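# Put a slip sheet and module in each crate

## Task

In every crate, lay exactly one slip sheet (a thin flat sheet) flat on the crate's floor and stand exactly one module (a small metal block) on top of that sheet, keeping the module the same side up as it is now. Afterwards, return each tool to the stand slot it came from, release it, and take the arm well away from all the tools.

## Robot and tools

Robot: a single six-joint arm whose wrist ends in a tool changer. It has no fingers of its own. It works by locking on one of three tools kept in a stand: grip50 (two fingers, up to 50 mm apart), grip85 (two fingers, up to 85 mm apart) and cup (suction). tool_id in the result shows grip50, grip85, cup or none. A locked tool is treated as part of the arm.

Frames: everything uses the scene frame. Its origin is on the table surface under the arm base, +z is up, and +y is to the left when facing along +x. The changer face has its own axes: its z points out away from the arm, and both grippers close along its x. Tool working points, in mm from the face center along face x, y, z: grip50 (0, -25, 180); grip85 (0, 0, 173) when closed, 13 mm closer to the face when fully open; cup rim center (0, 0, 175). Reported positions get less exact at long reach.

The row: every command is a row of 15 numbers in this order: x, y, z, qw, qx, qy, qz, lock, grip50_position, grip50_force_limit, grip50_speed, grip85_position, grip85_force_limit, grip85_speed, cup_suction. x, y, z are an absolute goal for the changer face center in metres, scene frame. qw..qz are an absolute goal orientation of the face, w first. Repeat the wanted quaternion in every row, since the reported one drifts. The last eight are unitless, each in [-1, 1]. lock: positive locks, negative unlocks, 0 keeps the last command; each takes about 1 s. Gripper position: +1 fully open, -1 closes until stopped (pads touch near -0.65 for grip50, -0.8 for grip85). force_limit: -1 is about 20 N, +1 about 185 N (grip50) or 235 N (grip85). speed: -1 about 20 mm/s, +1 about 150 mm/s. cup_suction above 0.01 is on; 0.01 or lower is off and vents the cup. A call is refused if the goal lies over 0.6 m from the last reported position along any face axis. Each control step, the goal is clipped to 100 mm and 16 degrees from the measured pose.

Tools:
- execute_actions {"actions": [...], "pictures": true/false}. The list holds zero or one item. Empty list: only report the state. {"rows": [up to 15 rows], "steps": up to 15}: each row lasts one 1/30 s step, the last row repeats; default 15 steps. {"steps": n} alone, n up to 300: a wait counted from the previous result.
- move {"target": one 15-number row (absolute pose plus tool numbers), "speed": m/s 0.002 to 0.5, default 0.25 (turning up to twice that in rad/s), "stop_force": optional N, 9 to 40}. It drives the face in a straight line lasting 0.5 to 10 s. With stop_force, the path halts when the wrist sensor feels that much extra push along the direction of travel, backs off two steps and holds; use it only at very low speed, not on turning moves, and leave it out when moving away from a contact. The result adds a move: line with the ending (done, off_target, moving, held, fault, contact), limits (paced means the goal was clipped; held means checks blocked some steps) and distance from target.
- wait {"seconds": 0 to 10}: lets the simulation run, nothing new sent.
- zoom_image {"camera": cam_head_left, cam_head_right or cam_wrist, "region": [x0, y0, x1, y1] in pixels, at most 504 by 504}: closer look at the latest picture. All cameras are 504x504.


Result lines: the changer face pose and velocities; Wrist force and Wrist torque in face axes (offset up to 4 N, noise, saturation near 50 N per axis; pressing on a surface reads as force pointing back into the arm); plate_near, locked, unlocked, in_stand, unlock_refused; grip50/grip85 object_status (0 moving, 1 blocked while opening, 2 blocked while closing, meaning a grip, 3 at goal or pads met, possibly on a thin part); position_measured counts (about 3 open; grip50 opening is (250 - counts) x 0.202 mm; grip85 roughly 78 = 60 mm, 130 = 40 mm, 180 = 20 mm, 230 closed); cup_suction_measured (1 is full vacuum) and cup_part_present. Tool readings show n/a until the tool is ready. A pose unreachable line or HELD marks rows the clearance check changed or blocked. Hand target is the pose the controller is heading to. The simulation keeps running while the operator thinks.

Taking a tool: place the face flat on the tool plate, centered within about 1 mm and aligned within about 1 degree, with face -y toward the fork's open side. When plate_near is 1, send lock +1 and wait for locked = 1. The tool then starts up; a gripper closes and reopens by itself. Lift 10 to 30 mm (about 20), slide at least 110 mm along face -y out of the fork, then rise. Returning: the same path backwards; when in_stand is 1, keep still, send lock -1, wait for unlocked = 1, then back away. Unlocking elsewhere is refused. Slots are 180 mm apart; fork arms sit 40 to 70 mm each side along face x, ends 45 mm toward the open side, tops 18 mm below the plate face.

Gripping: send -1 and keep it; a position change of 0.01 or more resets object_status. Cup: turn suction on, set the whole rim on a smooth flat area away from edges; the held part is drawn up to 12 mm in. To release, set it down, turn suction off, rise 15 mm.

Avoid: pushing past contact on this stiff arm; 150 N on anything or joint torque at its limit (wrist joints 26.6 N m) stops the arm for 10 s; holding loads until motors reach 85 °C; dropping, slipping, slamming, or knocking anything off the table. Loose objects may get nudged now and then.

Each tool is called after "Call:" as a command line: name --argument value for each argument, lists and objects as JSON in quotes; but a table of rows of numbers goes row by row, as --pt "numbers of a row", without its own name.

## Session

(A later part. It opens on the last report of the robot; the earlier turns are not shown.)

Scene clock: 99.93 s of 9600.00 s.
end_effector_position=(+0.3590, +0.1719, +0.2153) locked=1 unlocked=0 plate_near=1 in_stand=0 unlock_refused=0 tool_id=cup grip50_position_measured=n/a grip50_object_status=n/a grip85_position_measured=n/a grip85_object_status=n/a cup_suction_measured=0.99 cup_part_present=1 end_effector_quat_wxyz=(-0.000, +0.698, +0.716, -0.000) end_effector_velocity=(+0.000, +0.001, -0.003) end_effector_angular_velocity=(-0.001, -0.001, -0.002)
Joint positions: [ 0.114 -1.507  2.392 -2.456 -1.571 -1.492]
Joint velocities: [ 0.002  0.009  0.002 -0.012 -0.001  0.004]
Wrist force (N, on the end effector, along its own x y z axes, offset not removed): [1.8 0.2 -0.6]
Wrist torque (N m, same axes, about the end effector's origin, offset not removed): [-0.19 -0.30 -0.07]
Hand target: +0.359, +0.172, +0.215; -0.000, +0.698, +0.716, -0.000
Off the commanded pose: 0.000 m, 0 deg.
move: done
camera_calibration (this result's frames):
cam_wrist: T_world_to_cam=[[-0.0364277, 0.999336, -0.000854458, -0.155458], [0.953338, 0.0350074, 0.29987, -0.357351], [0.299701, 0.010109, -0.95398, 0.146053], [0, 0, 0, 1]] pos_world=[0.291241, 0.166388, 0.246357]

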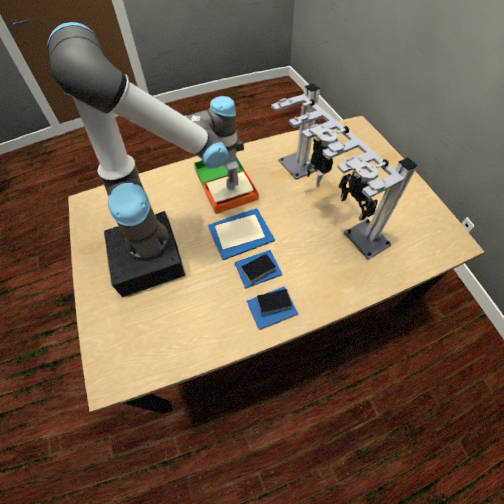

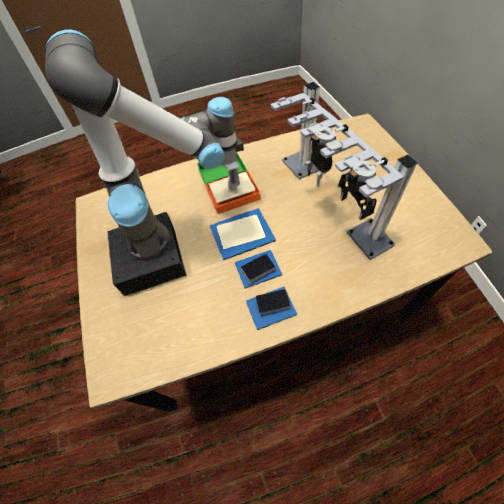

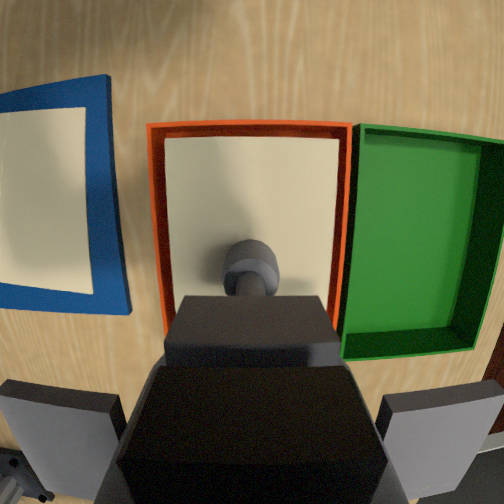

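Call:
move --target '[0.359,0.1705,0.1705,0,0.6978,0.7163,0,0,1,0,0,1,0,0,1]' --speed 0.03

Call:
move --target '[0.359,0.1705,0.172,0,0.6978,0.7163,0,0,1,0,0,1,0,0,-1]' --speed 0.002

Call:
move --target '[0.359,0.1705,0.25,0,0.6978,0.7163,0,0,1,0,0,1,0,0,-1]' --speed 0.12

Call:
move --target '[0.326,-0.022,0.235,0,0.7145,0.6997,0,0,1,0,0,1,0,0,-1]'

Call:
move --target '[0.326,-0.022,0.193,0,0.7145,0.6997,0,0,1,0,0,1,0,0,-1]' --speed 0.1

Call:
move --target '[0.326,-0.022,0.179,0,0.7145,0.6997,0,0,1,0,0,1,0,0,1]' --speed 0.015

Call:
move --target '[0.326,-0.022,0.25,0,0.7145,0.6997,0,0,1,0,0,1,0,0,1]' --speed 0.1

Call:
move --target '[0.356,0.313,0.24,0,0.6978,0.7163,0,0,1,0,0,1,0,0,1]' --speed 0.2

Scene clock: 115.73 s of 9600.00 s.
end_effector_position=(+0.3591, +0.1705, +0.1707) locked=1 unlocked=0 plate_near=1 in_stand=0 unlock_refused=0 tool_id=cup grip50_position_measured=n/a grip50_object_status=n/a grip85_position_measured=n/a grip85_object_status=n/a cup_suction_measured=0.99 cup_part_present=1 end_effector_quat_wxyz=(-0.000, +0.698, +0.716, -0.000) end_effector_velocity=(+0.000, -0.000, -0.003) end_effector_angular_velocity=(-0.000, -0.000, -0.000)
Joint positions: [ 0.111 -1.379  2.433 -2.626 -1.571 -1.496]
Joint velocities: [-0.     0.008  0.002 -0.01  -0.    -0.   ]
Wrist force (N, on the end effector, along its own x y z axes, offset not removed): [1.1 -1.5 -3.1]
Wrist torque (N m, same axes, about the end effector's origin, offset not removed): [-0.27 -0.28 -0.06]
Hand target: +0.359, +0.171, +0.170; +0.000, +0.698, +0.716, -0.000
Off the commanded pose: 0.000 m, 0 deg.
move: done
camera_calibration (this result's frames):
cam_wrist: T_world_to_cam=[[-0.0361565, 0.999346, -0.000894582, -0.154182], [0.95332, 0.0347598, 0.299954, -0.343938], [0.299789, 0.00999248, -0.953953, 0.103525], [0, 0, 0, 1]] pos_world=[0.291272, 0.165002, 0.201786]

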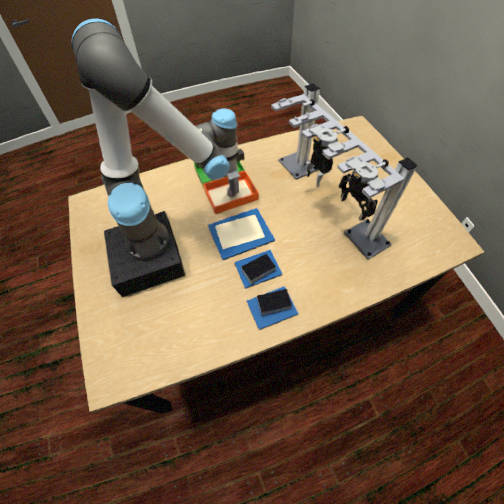

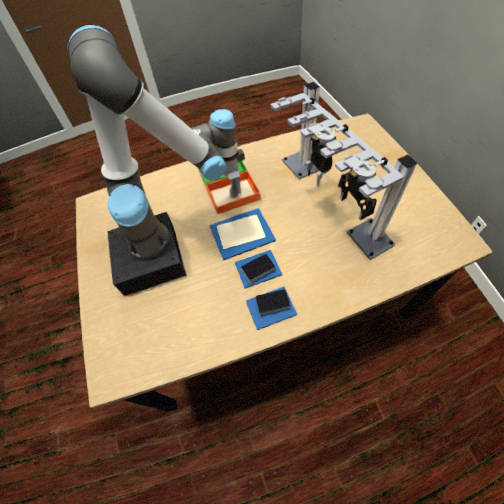

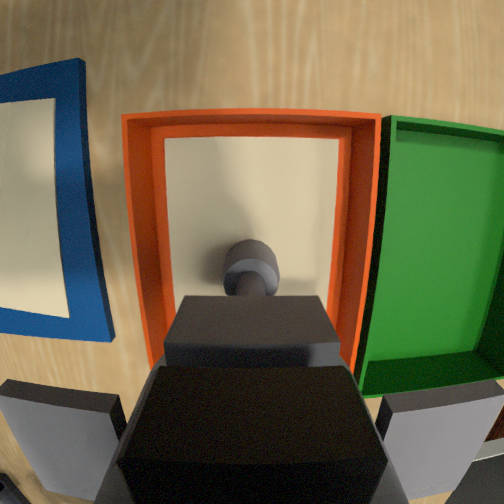

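Scene clock: 116.57 s of 9600.00 s.
end_effector_position=(+0.3590, +0.1705, +0.1719) locked=1 unlocked=0 plate_near=1 in_stand=0 unlock_refused=0 tool_id=cup grip50_position_measured=n/a grip50_object_status=n/a grip85_position_measured=n/a grip85_object_status=n/a cup_suction_measured=0.00 cup_part_present=0 end_effector_quat_wxyz=(-0.000, +0.698, +0.716, -0.000) end_effector_velocity=(+0.001, +0.000, +0.001) end_effector_angular_velocity=(+0.001, -0.002, -0.001)
Joint positions: [ 0.111 -1.382  2.433 -2.621 -1.571 -1.496]
Joint velocities: [ 0.    -0.002 -0.001  0.001  0.001  0.001]
Wrist force (N, on the end effector, along its own x y z axes, offset not removed): [1.6 -0.7 -14.2]
Wrist torque (N m, same axes, about the end effector's origin, offset not removed): [-0.21 -0.27 -0.03]
Hand target: +0.359, +0.170, +0.172; +0.000, +0.698, +0.716, +0.000
Off the commanded pose: 0.000 m, 0 deg.
move: done
camera_calibration (this result's frames):
cam_wrist: T_world_to_cam=[[-0.0361569, 0.999346, -0.000892774, -0.154171], [0.953311, 0.0347594, 0.299982, -0.344234], [0.299817, 0.00999535, -0.953944, 0.104665], [0, 0, 0, 1]] pos_world=[0.291208, 0.164989, 0.202971]

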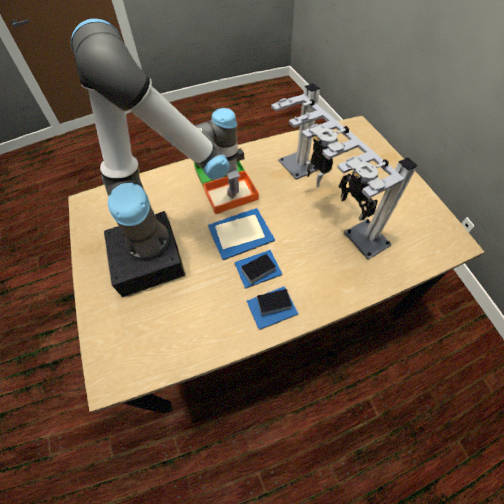

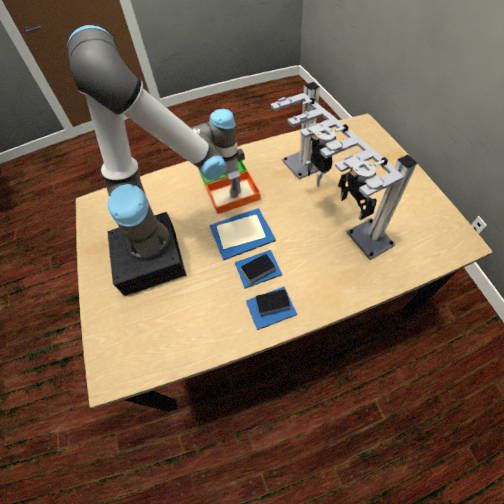

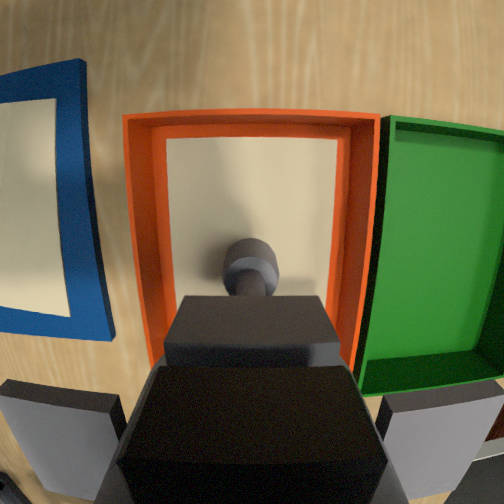

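Scene clock: 117.77 s of 9600.00 s.
end_effector_position=(+0.3589, +0.1705, +0.2498) locked=1 unlocked=0 plate_near=1 in_stand=0 unlock_refused=0 tool_id=cup grip50_position_measured=n/a grip50_object_status=n/a grip85_position_measured=n/a grip85_object_status=n/a cup_suction_measured=0.00 cup_part_present=0 end_effector_quat_wxyz=(+0.000, +0.698, +0.716, +0.000) end_effector_velocity=(-0.000, +0.000, +0.002) end_effector_angular_velocity=(+0.001, +0.002, +0.001)
Joint positions: [ 0.111 -1.595  2.353 -2.33  -1.571 -1.496]
Joint velocities: [-0.    -0.005 -0.003  0.011  0.001 -0.001]
Wrist force (N, on the end effector, along its own x y z axes, offset not removed): [0.8 0.1 -1.4]
Wrist torque (N m, same axes, about the end effector's origin, offset not removed): [-0.22 -0.19 -0.01]
Hand target: +0.359, +0.170, +0.250; +0.000, +0.698, +0.716, +0.000
Off the commanded pose: 0.000 m, 0 deg.
move: done
camera_calibration (this result's frames):
cam_wrist: T_world_to_cam=[[-0.0362131, 0.999344, -0.000924213, -0.154094], [0.953256, 0.0348206, 0.300151, -0.367509], [0.299987, 0.00998839, -0.953891, 0.178912], [0, 0, 0, 1]] pos_world=[0.291079, 0.165003, 0.280829]

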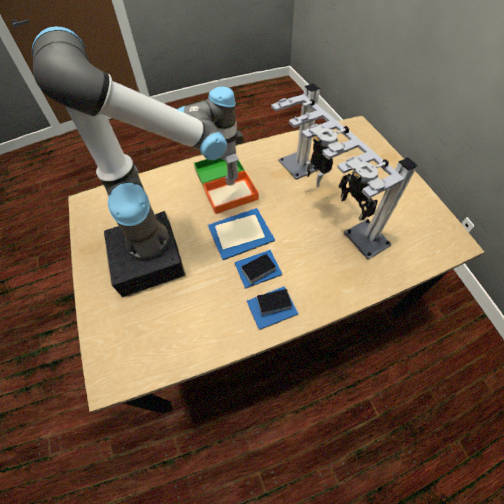

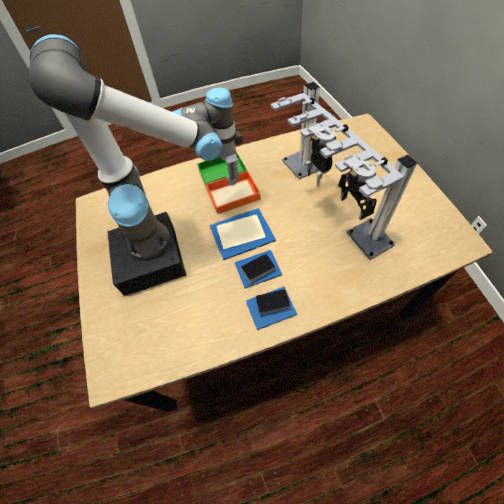

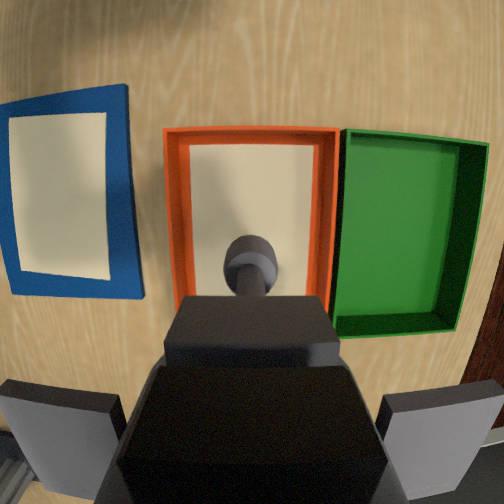

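Scene clock: 119.27 s of 9600.00 s.
end_effector_position=(+0.3261, -0.0219, +0.2350) locked=1 unlocked=0 plate_near=1 in_stand=0 unlock_refused=0 tool_id=cup grip50_position_measured=n/a grip50_object_status=n/a grip85_position_measured=n/a grip85_object_status=n/a cup_suction_measured=0.00 cup_part_present=0 end_effector_quat_wxyz=(+0.001, +0.714, +0.700, +0.000) end_effector_velocity=(-0.000, -0.002, -0.000) end_effector_angular_velocity=(+0.002, -0.000, +0.001)
Joint positions: [-0.478 -1.757  2.543 -2.358 -1.571 -2.037]
Joint velocities: [-0.009 -0.     0.001 -0.     0.002 -0.01 ]
Wrist force (N, on the end effector, along its own x y z axes, offset not removed): [-0.6 -0.5 -1.7]
Wrist torque (N m, same axes, about the end effector's origin, offset not removed): [-0.20 -0.05 -0.13]
Hand target: +0.326, -0.022, +0.235; +0.000, +0.714, +0.700, +0.000
Off the commanded pose: 0.000 m, 0 deg.
move: done
camera_calibration (this result's frames):
cam_wrist: T_world_to_cam=[[0.0110169, 0.999938, -0.00160438, 0.0218155], [0.953644, -0.0100242, 0.300771, -0.32639], [0.300736, -0.00484357, -0.953695, 0.175895], [0, 0, 0, 1]] pos_world=[0.258121, -0.0242339, 0.265954]

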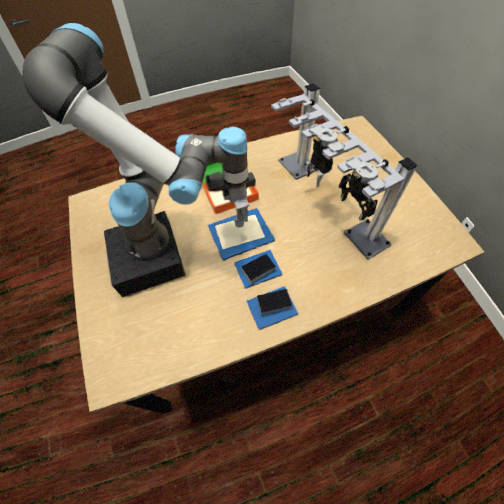

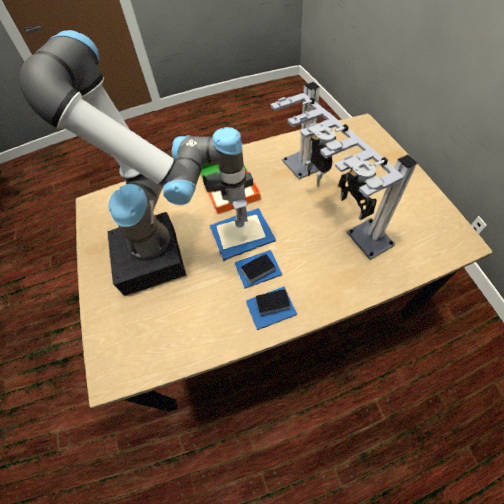

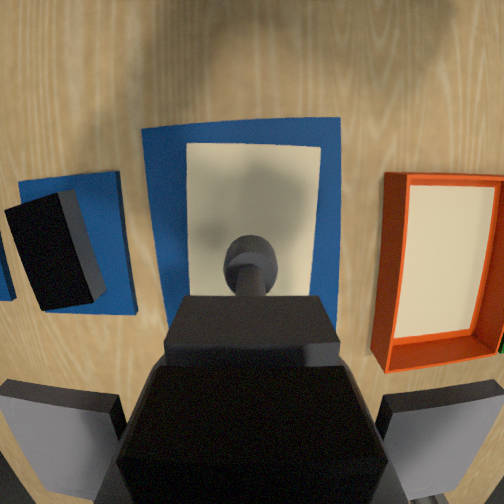

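Scene clock: 120.23 s of 9600.00 s.
end_effector_position=(+0.3260, -0.0220, +0.1933) locked=1 unlocked=0 plate_near=1 in_stand=0 unlock_refused=0 tool_id=cup grip50_position_measured=n/a grip50_object_status=n/a grip85_position_measured=n/a grip85_object_status=n/a cup_suction_measured=0.00 cup_part_present=0 end_effector_quat_wxyz=(-0.000, +0.714, +0.700, +0.000) end_effector_velocity=(+0.001, +0.000, -0.003) end_effector_angular_velocity=(+0.000, +0.000, +0.001)
Joint positions: [-0.479 -1.617  2.598 -2.552 -1.571 -2.038]
Joint velocities: [ 0.002  0.013  0.002 -0.015 -0.     0.001]
Wrist force (N, on the end effector, along its own x y z axes, offset not removed): [2.2 -1.5 -1.3]
Wrist torque (N m, same axes, about the end effector's origin, offset not removed): [-0.30 -0.24 -0.10]
Hand target: +0.326, -0.022, +0.193; -0.000, +0.714, +0.700, -0.000
Off the commanded pose: 0.000 m, 0 deg.
move: done
camera_calibration (this result's frames):
cam_wrist: T_world_to_cam=[[0.0110052, 0.999939, -0.000741503, 0.0216814], [0.953926, -0.0102765, 0.299865, -0.313665], [0.29984, -0.00400743, -0.953981, 0.136532], [0, 0, 0, 1]] pos_world=[0.258037, -0.0243563, 0.224322]

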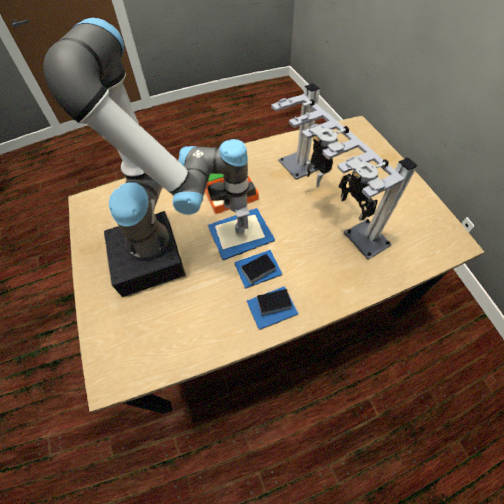

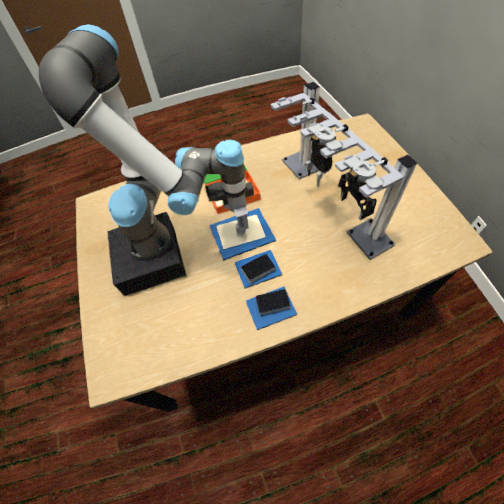

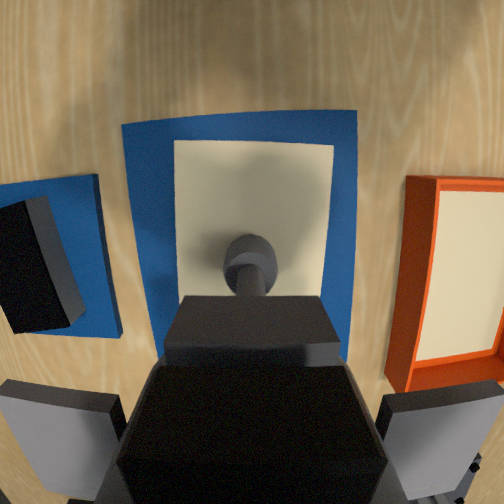

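Scene clock: 121.43 s of 9600.00 s.
end_effector_position=(+0.3260, -0.0220, +0.1793) locked=1 unlocked=0 plate_near=1 in_stand=0 unlock_refused=0 tool_id=cup grip50_position_measured=n/a grip50_object_status=n/a grip85_position_measured=n/a grip85_object_status=n/a cup_suction_measured=0.98 cup_part_present=1 end_effector_quat_wxyz=(-0.000, +0.714, +0.700, -0.000) end_effector_velocity=(-0.000, -0.000, -0.003) end_effector_angular_velocity=(+0.000, +0.000, -0.000)
Joint positions: [-0.478 -1.562  2.613 -2.622 -1.571 -2.038]
Joint velocities: [-0.001  0.012  0.003 -0.015  0.    -0.   ]
Wrist force (N, on the end effector, along its own x y z axes, offset not removed): [2.1 -0.7 0.1]
Wrist torque (N m, same axes, about the end effector's origin, offset not removed): [-0.24 -0.38 -0.06]
Hand target: +0.326, -0.022, +0.179; -0.000, +0.714, +0.700, -0.000
Off the commanded pose: 0.000 m, 0 deg.
move: done
camera_calibration (this result's frames):
cam_wrist: T_world_to_cam=[[0.0109224, 0.99994, -0.000848794, 0.0216826], [0.953901, -0.0101649, 0.29995, -0.309493], [0.299923, -0.00408583, -0.953955, 0.123196], [0, 0, 0, 1]] pos_world=[0.25804, -0.0243239, 0.210375]

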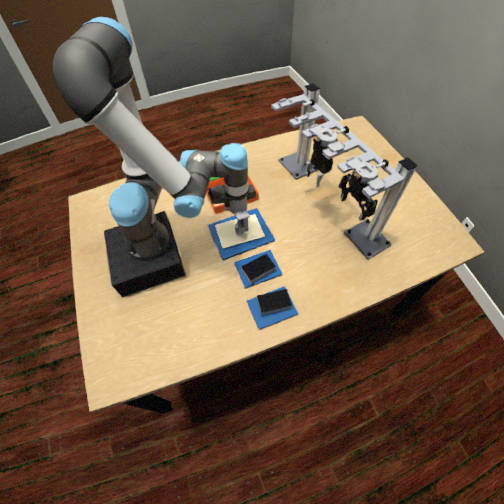

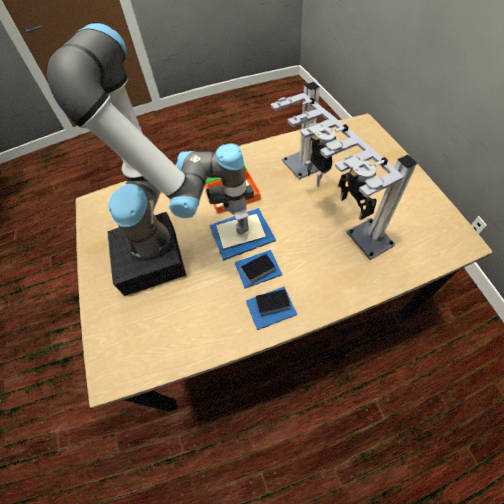

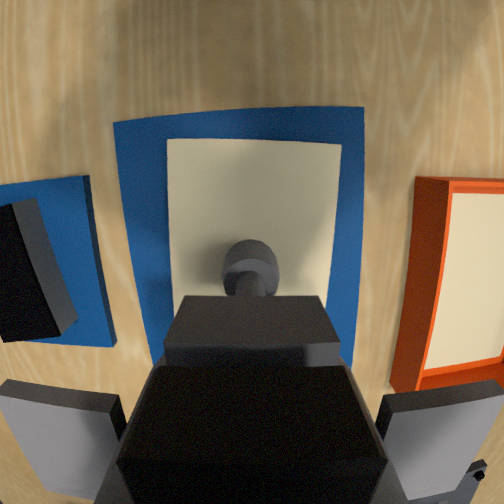

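Scene clock: 122.67 s of 9600.00 s.
end_effector_position=(+0.3259, -0.0219, +0.2498) locked=1 unlocked=0 plate_near=1 in_stand=0 unlock_refused=0 tool_id=cup grip50_position_measured=n/a grip50_object_status=n/a grip85_position_measured=n/a grip85_object_status=n/a cup_suction_measured=0.99 cup_part_present=1 end_effector_quat_wxyz=(+0.000, +0.714, +0.700, +0.000) end_effector_velocity=(-0.000, -0.001, +0.003) end_effector_angular_velocity=(+0.001, +0.000, -0.002)
Joint positions: [-0.478 -1.799  2.52  -2.292 -1.571 -2.038]
Joint velocities: [-0.002 -0.009 -0.005  0.015  0.001 -0.   ]
Wrist force (N, on the end effector, along its own x y z axes, offset not removed): [0.1 -0.2 0.4]
Wrist torque (N m, same axes, about the end effector's origin, offset not removed): [-0.16 -0.24 -0.07]
Hand target: +0.326, -0.022, +0.250; +0.000, +0.714, +0.700, +0.000
Off the commanded pose: 0.000 m, 0 deg.
move: done
camera_calibration (this result's frames):
cam_wrist: T_world_to_cam=[[0.0108762, 0.99994, -0.00101172, 0.0216983], [0.953833, -0.010071, 0.30017, -0.330555], [0.300141, -0.00422972, -0.953885, 0.190329], [0, 0, 0, 1]] pos_world=[0.257933, -0.0242209, 0.280797]

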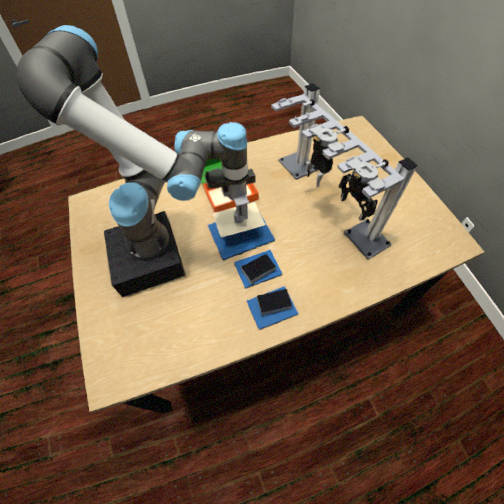

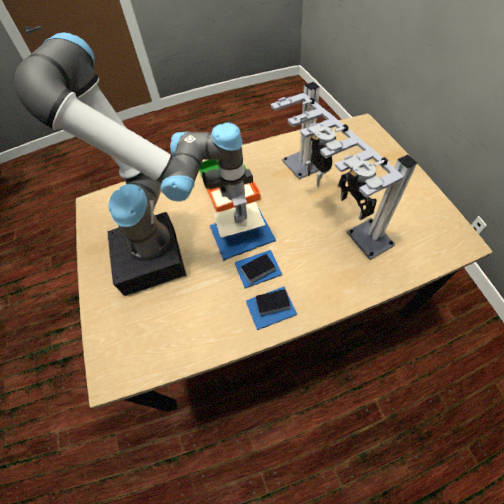

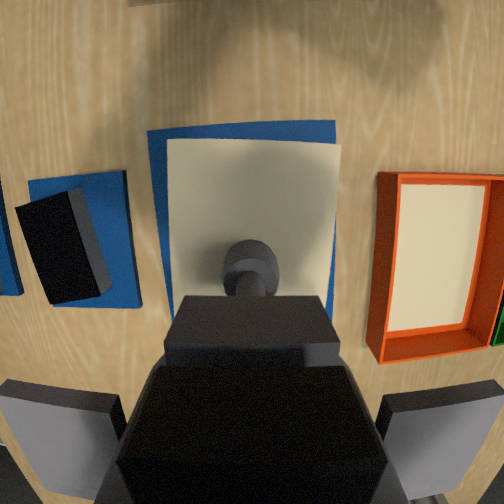

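Scene clock: 125.00 s of 9600.00 s.
end_effector_position=(+0.3558, +0.3131, +0.2401) locked=1 unlocked=0 plate_near=1 in_stand=0 unlock_refused=0 tool_id=cup grip50_position_measured=n/a grip50_object_status=n/a grip85_position_measured=n/a grip85_object_status=n/a cup_suction_measured=0.99 cup_part_present=1 end_effector_quat_wxyz=(-0.001, +0.698, +0.716, -0.000) end_effector_velocity=(+0.001, +0.003, -0.000) end_effector_angular_velocity=(-0.000, -0.000, -0.000)
Joint positions: [ 0.445 -1.397  2.167 -2.34  -1.57  -1.161]
Joint velocities: [ 0.005  0.005 -0.006  0.001 -0.     0.005]
Wrist force (N, on the end effector, along its own x y z axes, offset not removed): [2.2 0.3 -1.2]
Wrist torque (N m, same axes, about the end effector's origin, offset not removed): [-0.19 -0.34 -0.08]
Hand target: +0.356, +0.313, +0.240; -0.001, +0.698, +0.716, -0.000
Off the commanded pose: 0.000 m, 0 deg.
move: done
camera_calibration (this result's frames):
cam_wrist: T_world_to_cam=[[-0.0361729, 0.999346, -0.000173116, -0.296879], [0.953728, 0.0345734, 0.298678, -0.366357], [0.298488, 0.0106389, -0.954354, 0.169565], [0, 0, 0, 1]] pos_world=[0.288053, 0.307547, 0.271196]

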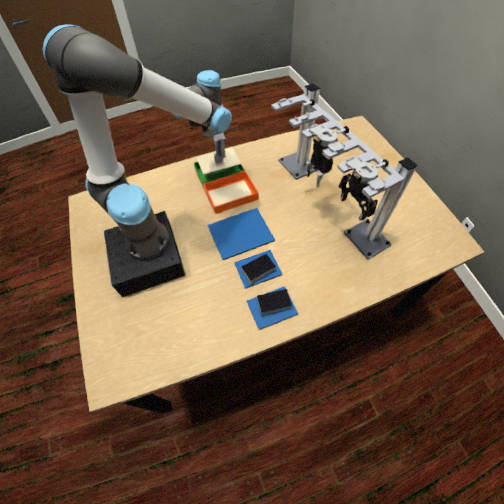

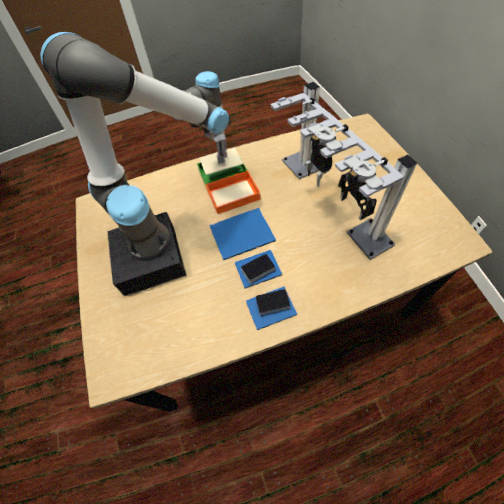

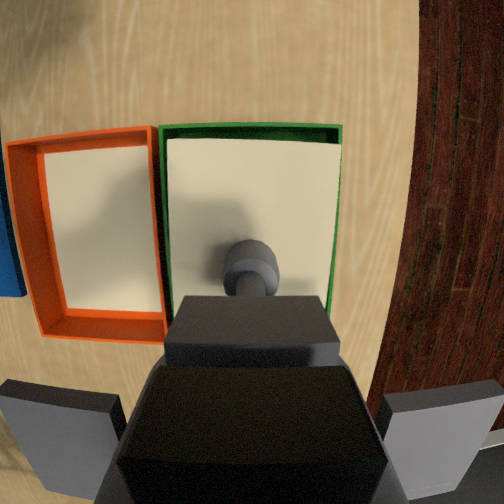

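Call:
move --target '[0.354,0.313,0.215,0,0.6852,0.7284,0,0,1,0,0,1,0,0,1]' --speed 0.05

Scene clock: 130.27 s of 9600.00 s.
end_effector_position=(+0.3540, +0.3130, +0.2153) locked=1 unlocked=0 plate_near=1 in_stand=0 unlock_refused=0 tool_id=cup grip50_position_measured=n/a grip50_object_status=n/a grip85_position_measured=n/a grip85_object_status=n/a cup_suction_measured=0.99 cup_part_present=1 end_effector_quat_wxyz=(-0.000, +0.685, +0.728, -0.000) end_effector_velocity=(-0.000, +0.001, -0.002) end_effector_angular_velocity=(-0.000, -0.001, +0.005)
Joint positions: [ 0.447 -1.348  2.195 -2.418 -1.571 -1.193]
Joint velocities: [ 0.002  0.005  0.002 -0.008 -0.    -0.003]
Wrist force (N, on the end effector, along its own x y z axes, offset not removed): [2.2 -0.2 -0.7]
Wrist torque (N m, same axes, about the end effector's origin, offset not removed): [-0.17 -0.31 -0.12]
Hand target: +0.354, +0.313, +0.215; -0.000, +0.685, +0.728, -0.000
Off the commanded pose: 0.000 m, 0 deg.
move: done
camera_calibration (this result's frames):
cam_wrist: T_world_to_cam=[[-0.0706386, 0.997502, -0.000900358, -0.283947], [0.951555, 0.0676556, 0.299942, -0.367135], [0.299254, 0.0203307, -0.953957, 0.143028], [0, 0, 0, 1]] pos_world=[0.28649, 0.305169, 0.246306]

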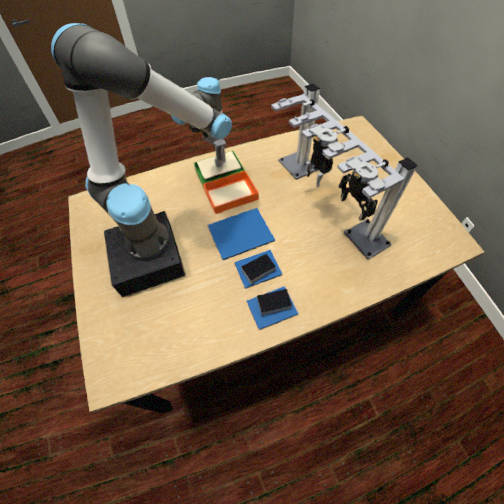

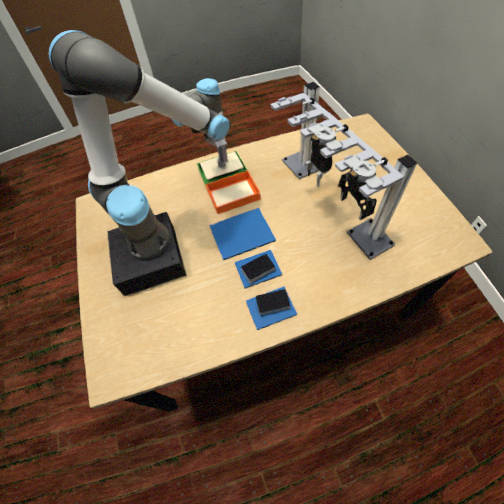

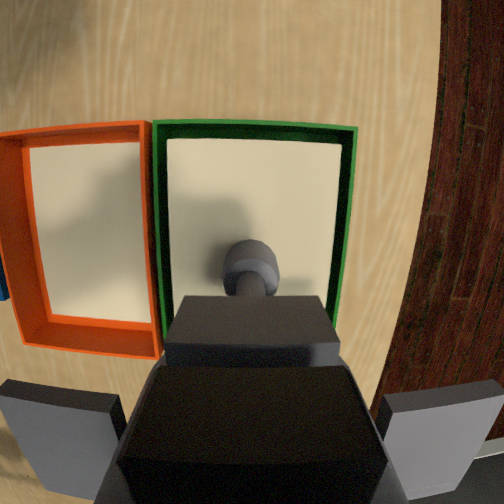

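Call:
move --target '[0.353,0.3135,0.1705,0,0.6852,0.7284,0,0,1,0,0,1,0,0,1]' --speed 0.03

Call:
move --target '[0.353,0.3135,0.172,0,0.6852,0.7284,0,0,1,0,0,1,0,0,-1]' --speed 0.002

Call:
move --target '[0.353,0.3135,0.26,0,0.6852,0.7284,0,0,1,0,0,1,0,0,-1]' --speed 0.12

Call:
move --target '[0.36,-0.21,0.29,0,0.7071,0.7071,0,0,1,0,0,1,0,0,-1]'

Call:
zoom_image --camera "cam_wrist" --region '[40,100,340,320]'

Scene clock: 139.87 s of 9600.00 s.
end_effector_position=(+0.3531, +0.3135, +0.1708) locked=1 unlocked=0 plate_near=1 in_stand=0 unlock_refused=0 tool_id=cup grip50_position_measured=n/a grip50_object_status=n/a grip85_position_measured=n/a grip85_object_status=n/a cup_suction_measured=0.99 cup_part_present=1 end_effector_quat_wxyz=(-0.000, +0.685, +0.728, -0.000) end_effector_velocity=(-0.000, +0.001, -0.002) end_effector_angular_velocity=(+0.001, -0.001, +0.002)
Joint positions: [ 0.449 -1.245  2.229 -2.555 -1.571 -1.192]
Joint velocities: [ 0.002  0.006  0.001 -0.008  0.    -0.   ]
Wrist force (N, on the end effector, along its own x y z axes, offset not removed): [0.7 0.3 -0.8]
Wrist torque (N m, same axes, about the end effector's origin, offset not removed): [-0.20 -0.18 -0.06]
Hand target: +0.353, +0.314, +0.170; -0.000, +0.685, +0.728, -0.000
Off the commanded pose: 0.000 m, 0 deg.
move: done
camera_calibration (this result's frames):
cam_wrist: T_world_to_cam=[[-0.0710433, 0.997473, -0.000900291, -0.284407], [0.95152, 0.0680411, 0.299966, -0.352991], [0.299269, 0.0204539, -0.953949, 0.10081], [0, 0, 0, 1]] pos_world=[0.285503, 0.305645, 0.201796]

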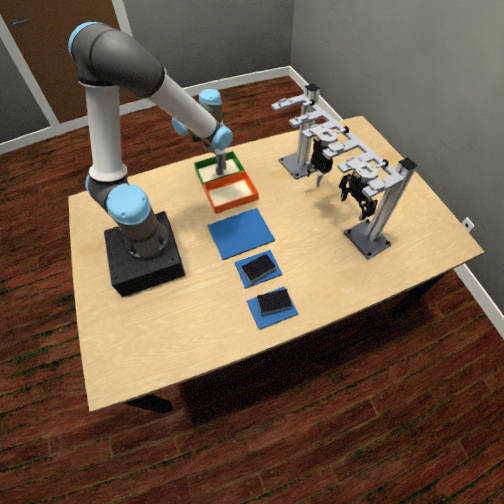

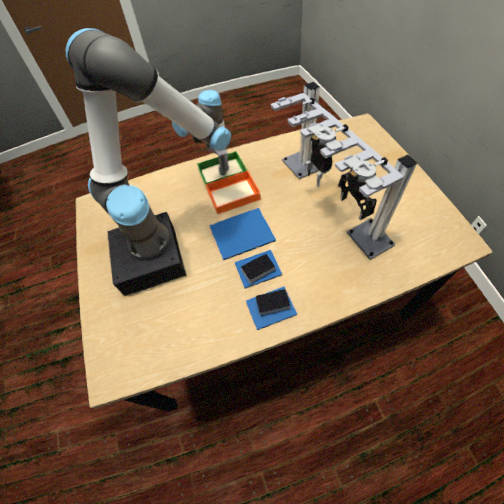

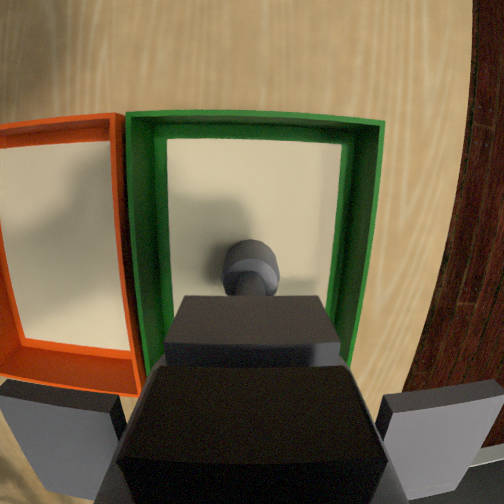

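Scene clock: 140.70 s of 9600.00 s.
end_effector_position=(+0.3530, +0.3135, +0.1719) locked=1 unlocked=0 plate_near=1 in_stand=0 unlock_refused=0 tool_id=cup grip50_position_measured=n/a grip50_object_status=n/a grip85_position_measured=n/a grip85_object_status=n/a cup_suction_measured=0.00 cup_part_present=0 end_effector_quat_wxyz=(-0.000, +0.685, +0.728, -0.000) end_effector_velocity=(-0.001, +0.000, +0.000) end_effector_angular_velocity=(-0.000, +0.001, +0.002)
Joint positions: [ 0.449 -1.248  2.228 -2.552 -1.571 -1.192]
Joint velocities: [ 0.002 -0.001  0.001  0.001  0.    -0.   ]
Wrist force (N, on the end effector, along its own x y z axes, offset not removed): [0.0 -0.9 -14.9]
Wrist torque (N m, same axes, about the end effector's origin, offset not removed): [-0.14 -0.17 -0.08]
Hand target: +0.353, +0.313, +0.172; +0.000, +0.685, +0.728, +0.000
Off the commanded pose: 0.000 m, 0 deg.
move: done
camera_calibration (this result's frames):
cam_wrist: T_world_to_cam=[[-0.0710428, 0.997473, -0.000894959, -0.28439], [0.951516, 0.0680387, 0.299981, -0.353284], [0.299284, 0.0204599, -0.953945, 0.101941], [0, 0, 0, 1]] pos_world=[0.285442, 0.305623, 0.20297]

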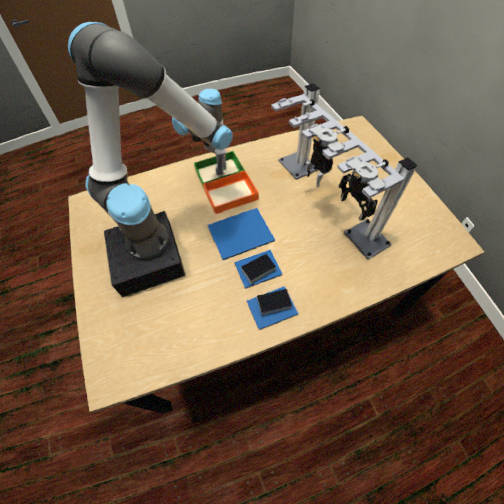

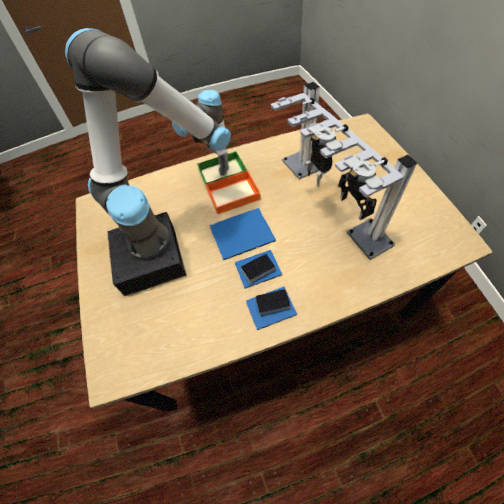

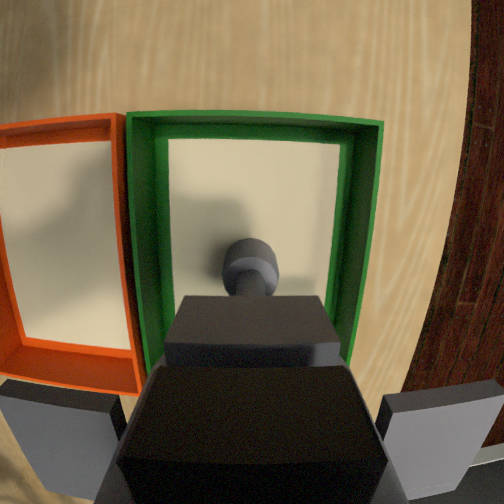

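Scene clock: 142.00 s of 9600.00 s.
end_effector_position=(+0.3528, +0.3135, +0.2598) locked=1 unlocked=0 plate_near=1 in_stand=0 unlock_refused=0 tool_id=cup grip50_position_measured=n/a grip50_object_status=n/a grip85_position_measured=n/a grip85_object_status=n/a cup_suction_measured=0.00 cup_part_present=0 end_effector_quat_wxyz=(+0.000, +0.685, +0.728, +0.000) end_effector_velocity=(+0.000, -0.000, +0.003) end_effector_angular_velocity=(+0.000, -0.001, -0.000)
Joint positions: [ 0.449 -1.439  2.15  -2.283 -1.571 -1.192]
Joint velocities: [-0.001 -0.005 -0.004  0.008 -0.    -0.001]
Wrist force (N, on the end effector, along its own x y z axes, offset not removed): [2.0 -2.5 0.5]
Wrist torque (N m, same axes, about the end effector's origin, offset not removed): [-0.28 -0.18 -0.13]
Hand target: +0.353, +0.313, +0.260; +0.000, +0.685, +0.728, +0.000
Off the commanded pose: 0.000 m, 0 deg.
move: done
camera_calibration (this result's frames):
cam_wrist: T_world_to_cam=[[-0.0711265, 0.997467, -0.000855939, -0.284289], [0.951479, 0.0681047, 0.300082, -0.379538], [0.29938, 0.0205294, -0.953913, 0.185752], [0, 0, 0, 1]] pos_world=[0.285292, 0.305604, 0.29084]

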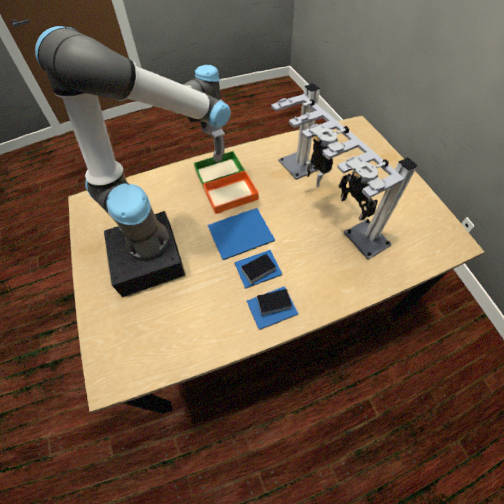

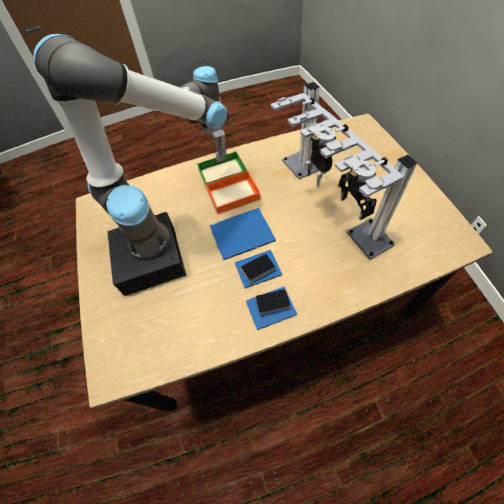

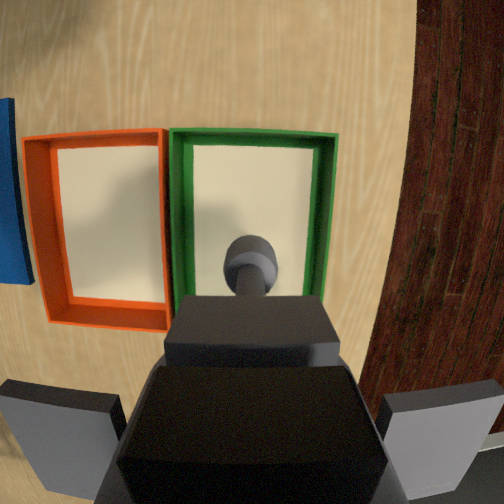

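Scene clock: 144.77 s of 9600.00 s.
end_effector_position=(+0.3600, -0.2102, +0.2900) locked=1 unlocked=0 plate_near=1 in_stand=0 unlock_refused=0 tool_id=cup grip50_position_measured=n/a grip50_object_status=n/a grip85_position_measured=n/a grip85_object_status=n/a cup_suction_measured=0.00 cup_part_present=0 end_effector_quat_wxyz=(+0.001, +0.707, +0.707, +0.000) end_effector_velocity=(+0.001, -0.003, -0.000) end_effector_angular_velocity=(+0.000, +0.001, +0.001)
Joint positions: [-0.845 -1.626  2.25  -2.197 -1.57  -2.425]
Joint velocities: [-0.003  0.005 -0.004 -0.    -0.    -0.004]
Wrist force (N, on the end effector, along its own x y z axes, offset not removed): [1.2 0.8 -1.1]
Wrist torque (N m, same axes, about the end effector's origin, offset not removed): [-0.17 -0.17 -0.06]
Hand target: +0.360, -0.211, +0.290; +0.001, +0.707, +0.707, +0.000
Off the commanded pose: 0.000 m, 0 deg.
move: done
camera_calibration (this result's frames):
cam_wrist: T_world_to_cam=[[-0.00998165, 0.999948, -0.0020957, 0.217437], [0.95336, 0.0101488, 0.301666, -0.373035], [0.301672, 0.00101317, -0.953411, 0.218117], [0, 0, 0, 1]] pos_world=[0.292007, -0.213861, 0.320942]

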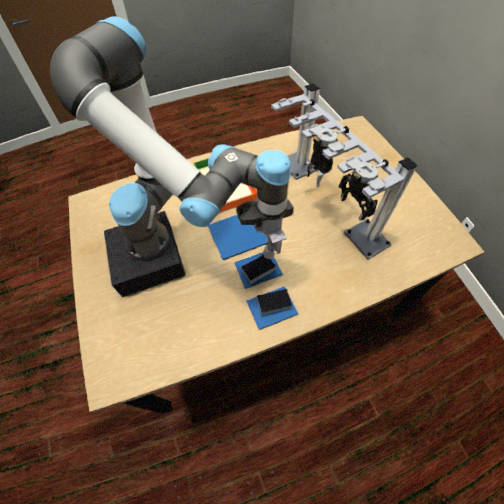

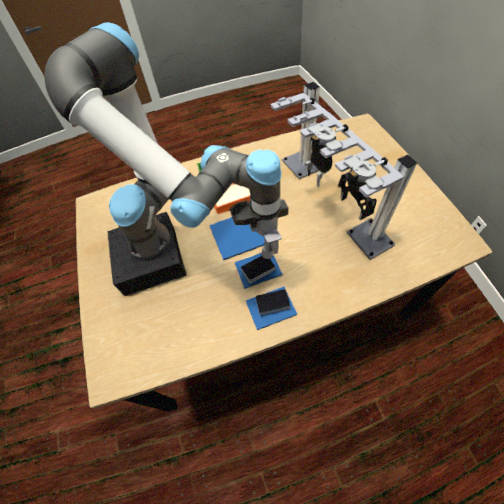

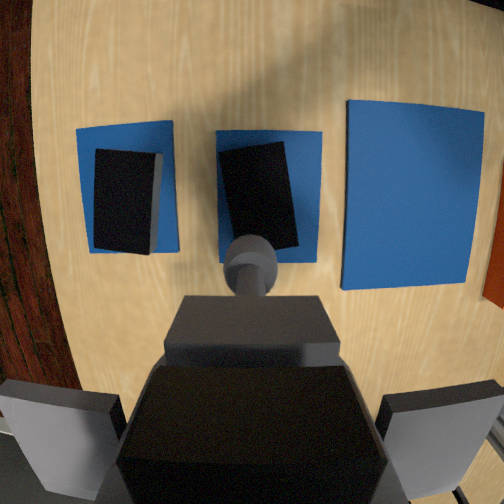

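Region (40, 100, 340, 320) of cam_wrist's 504x504 image, scaled by 1.680, with more detail than that image has; it fills the top 370 rows of this view, and the rest is white.

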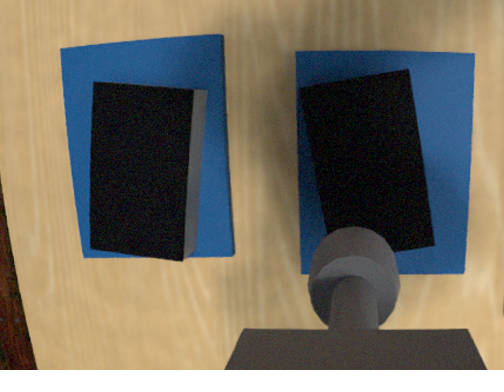

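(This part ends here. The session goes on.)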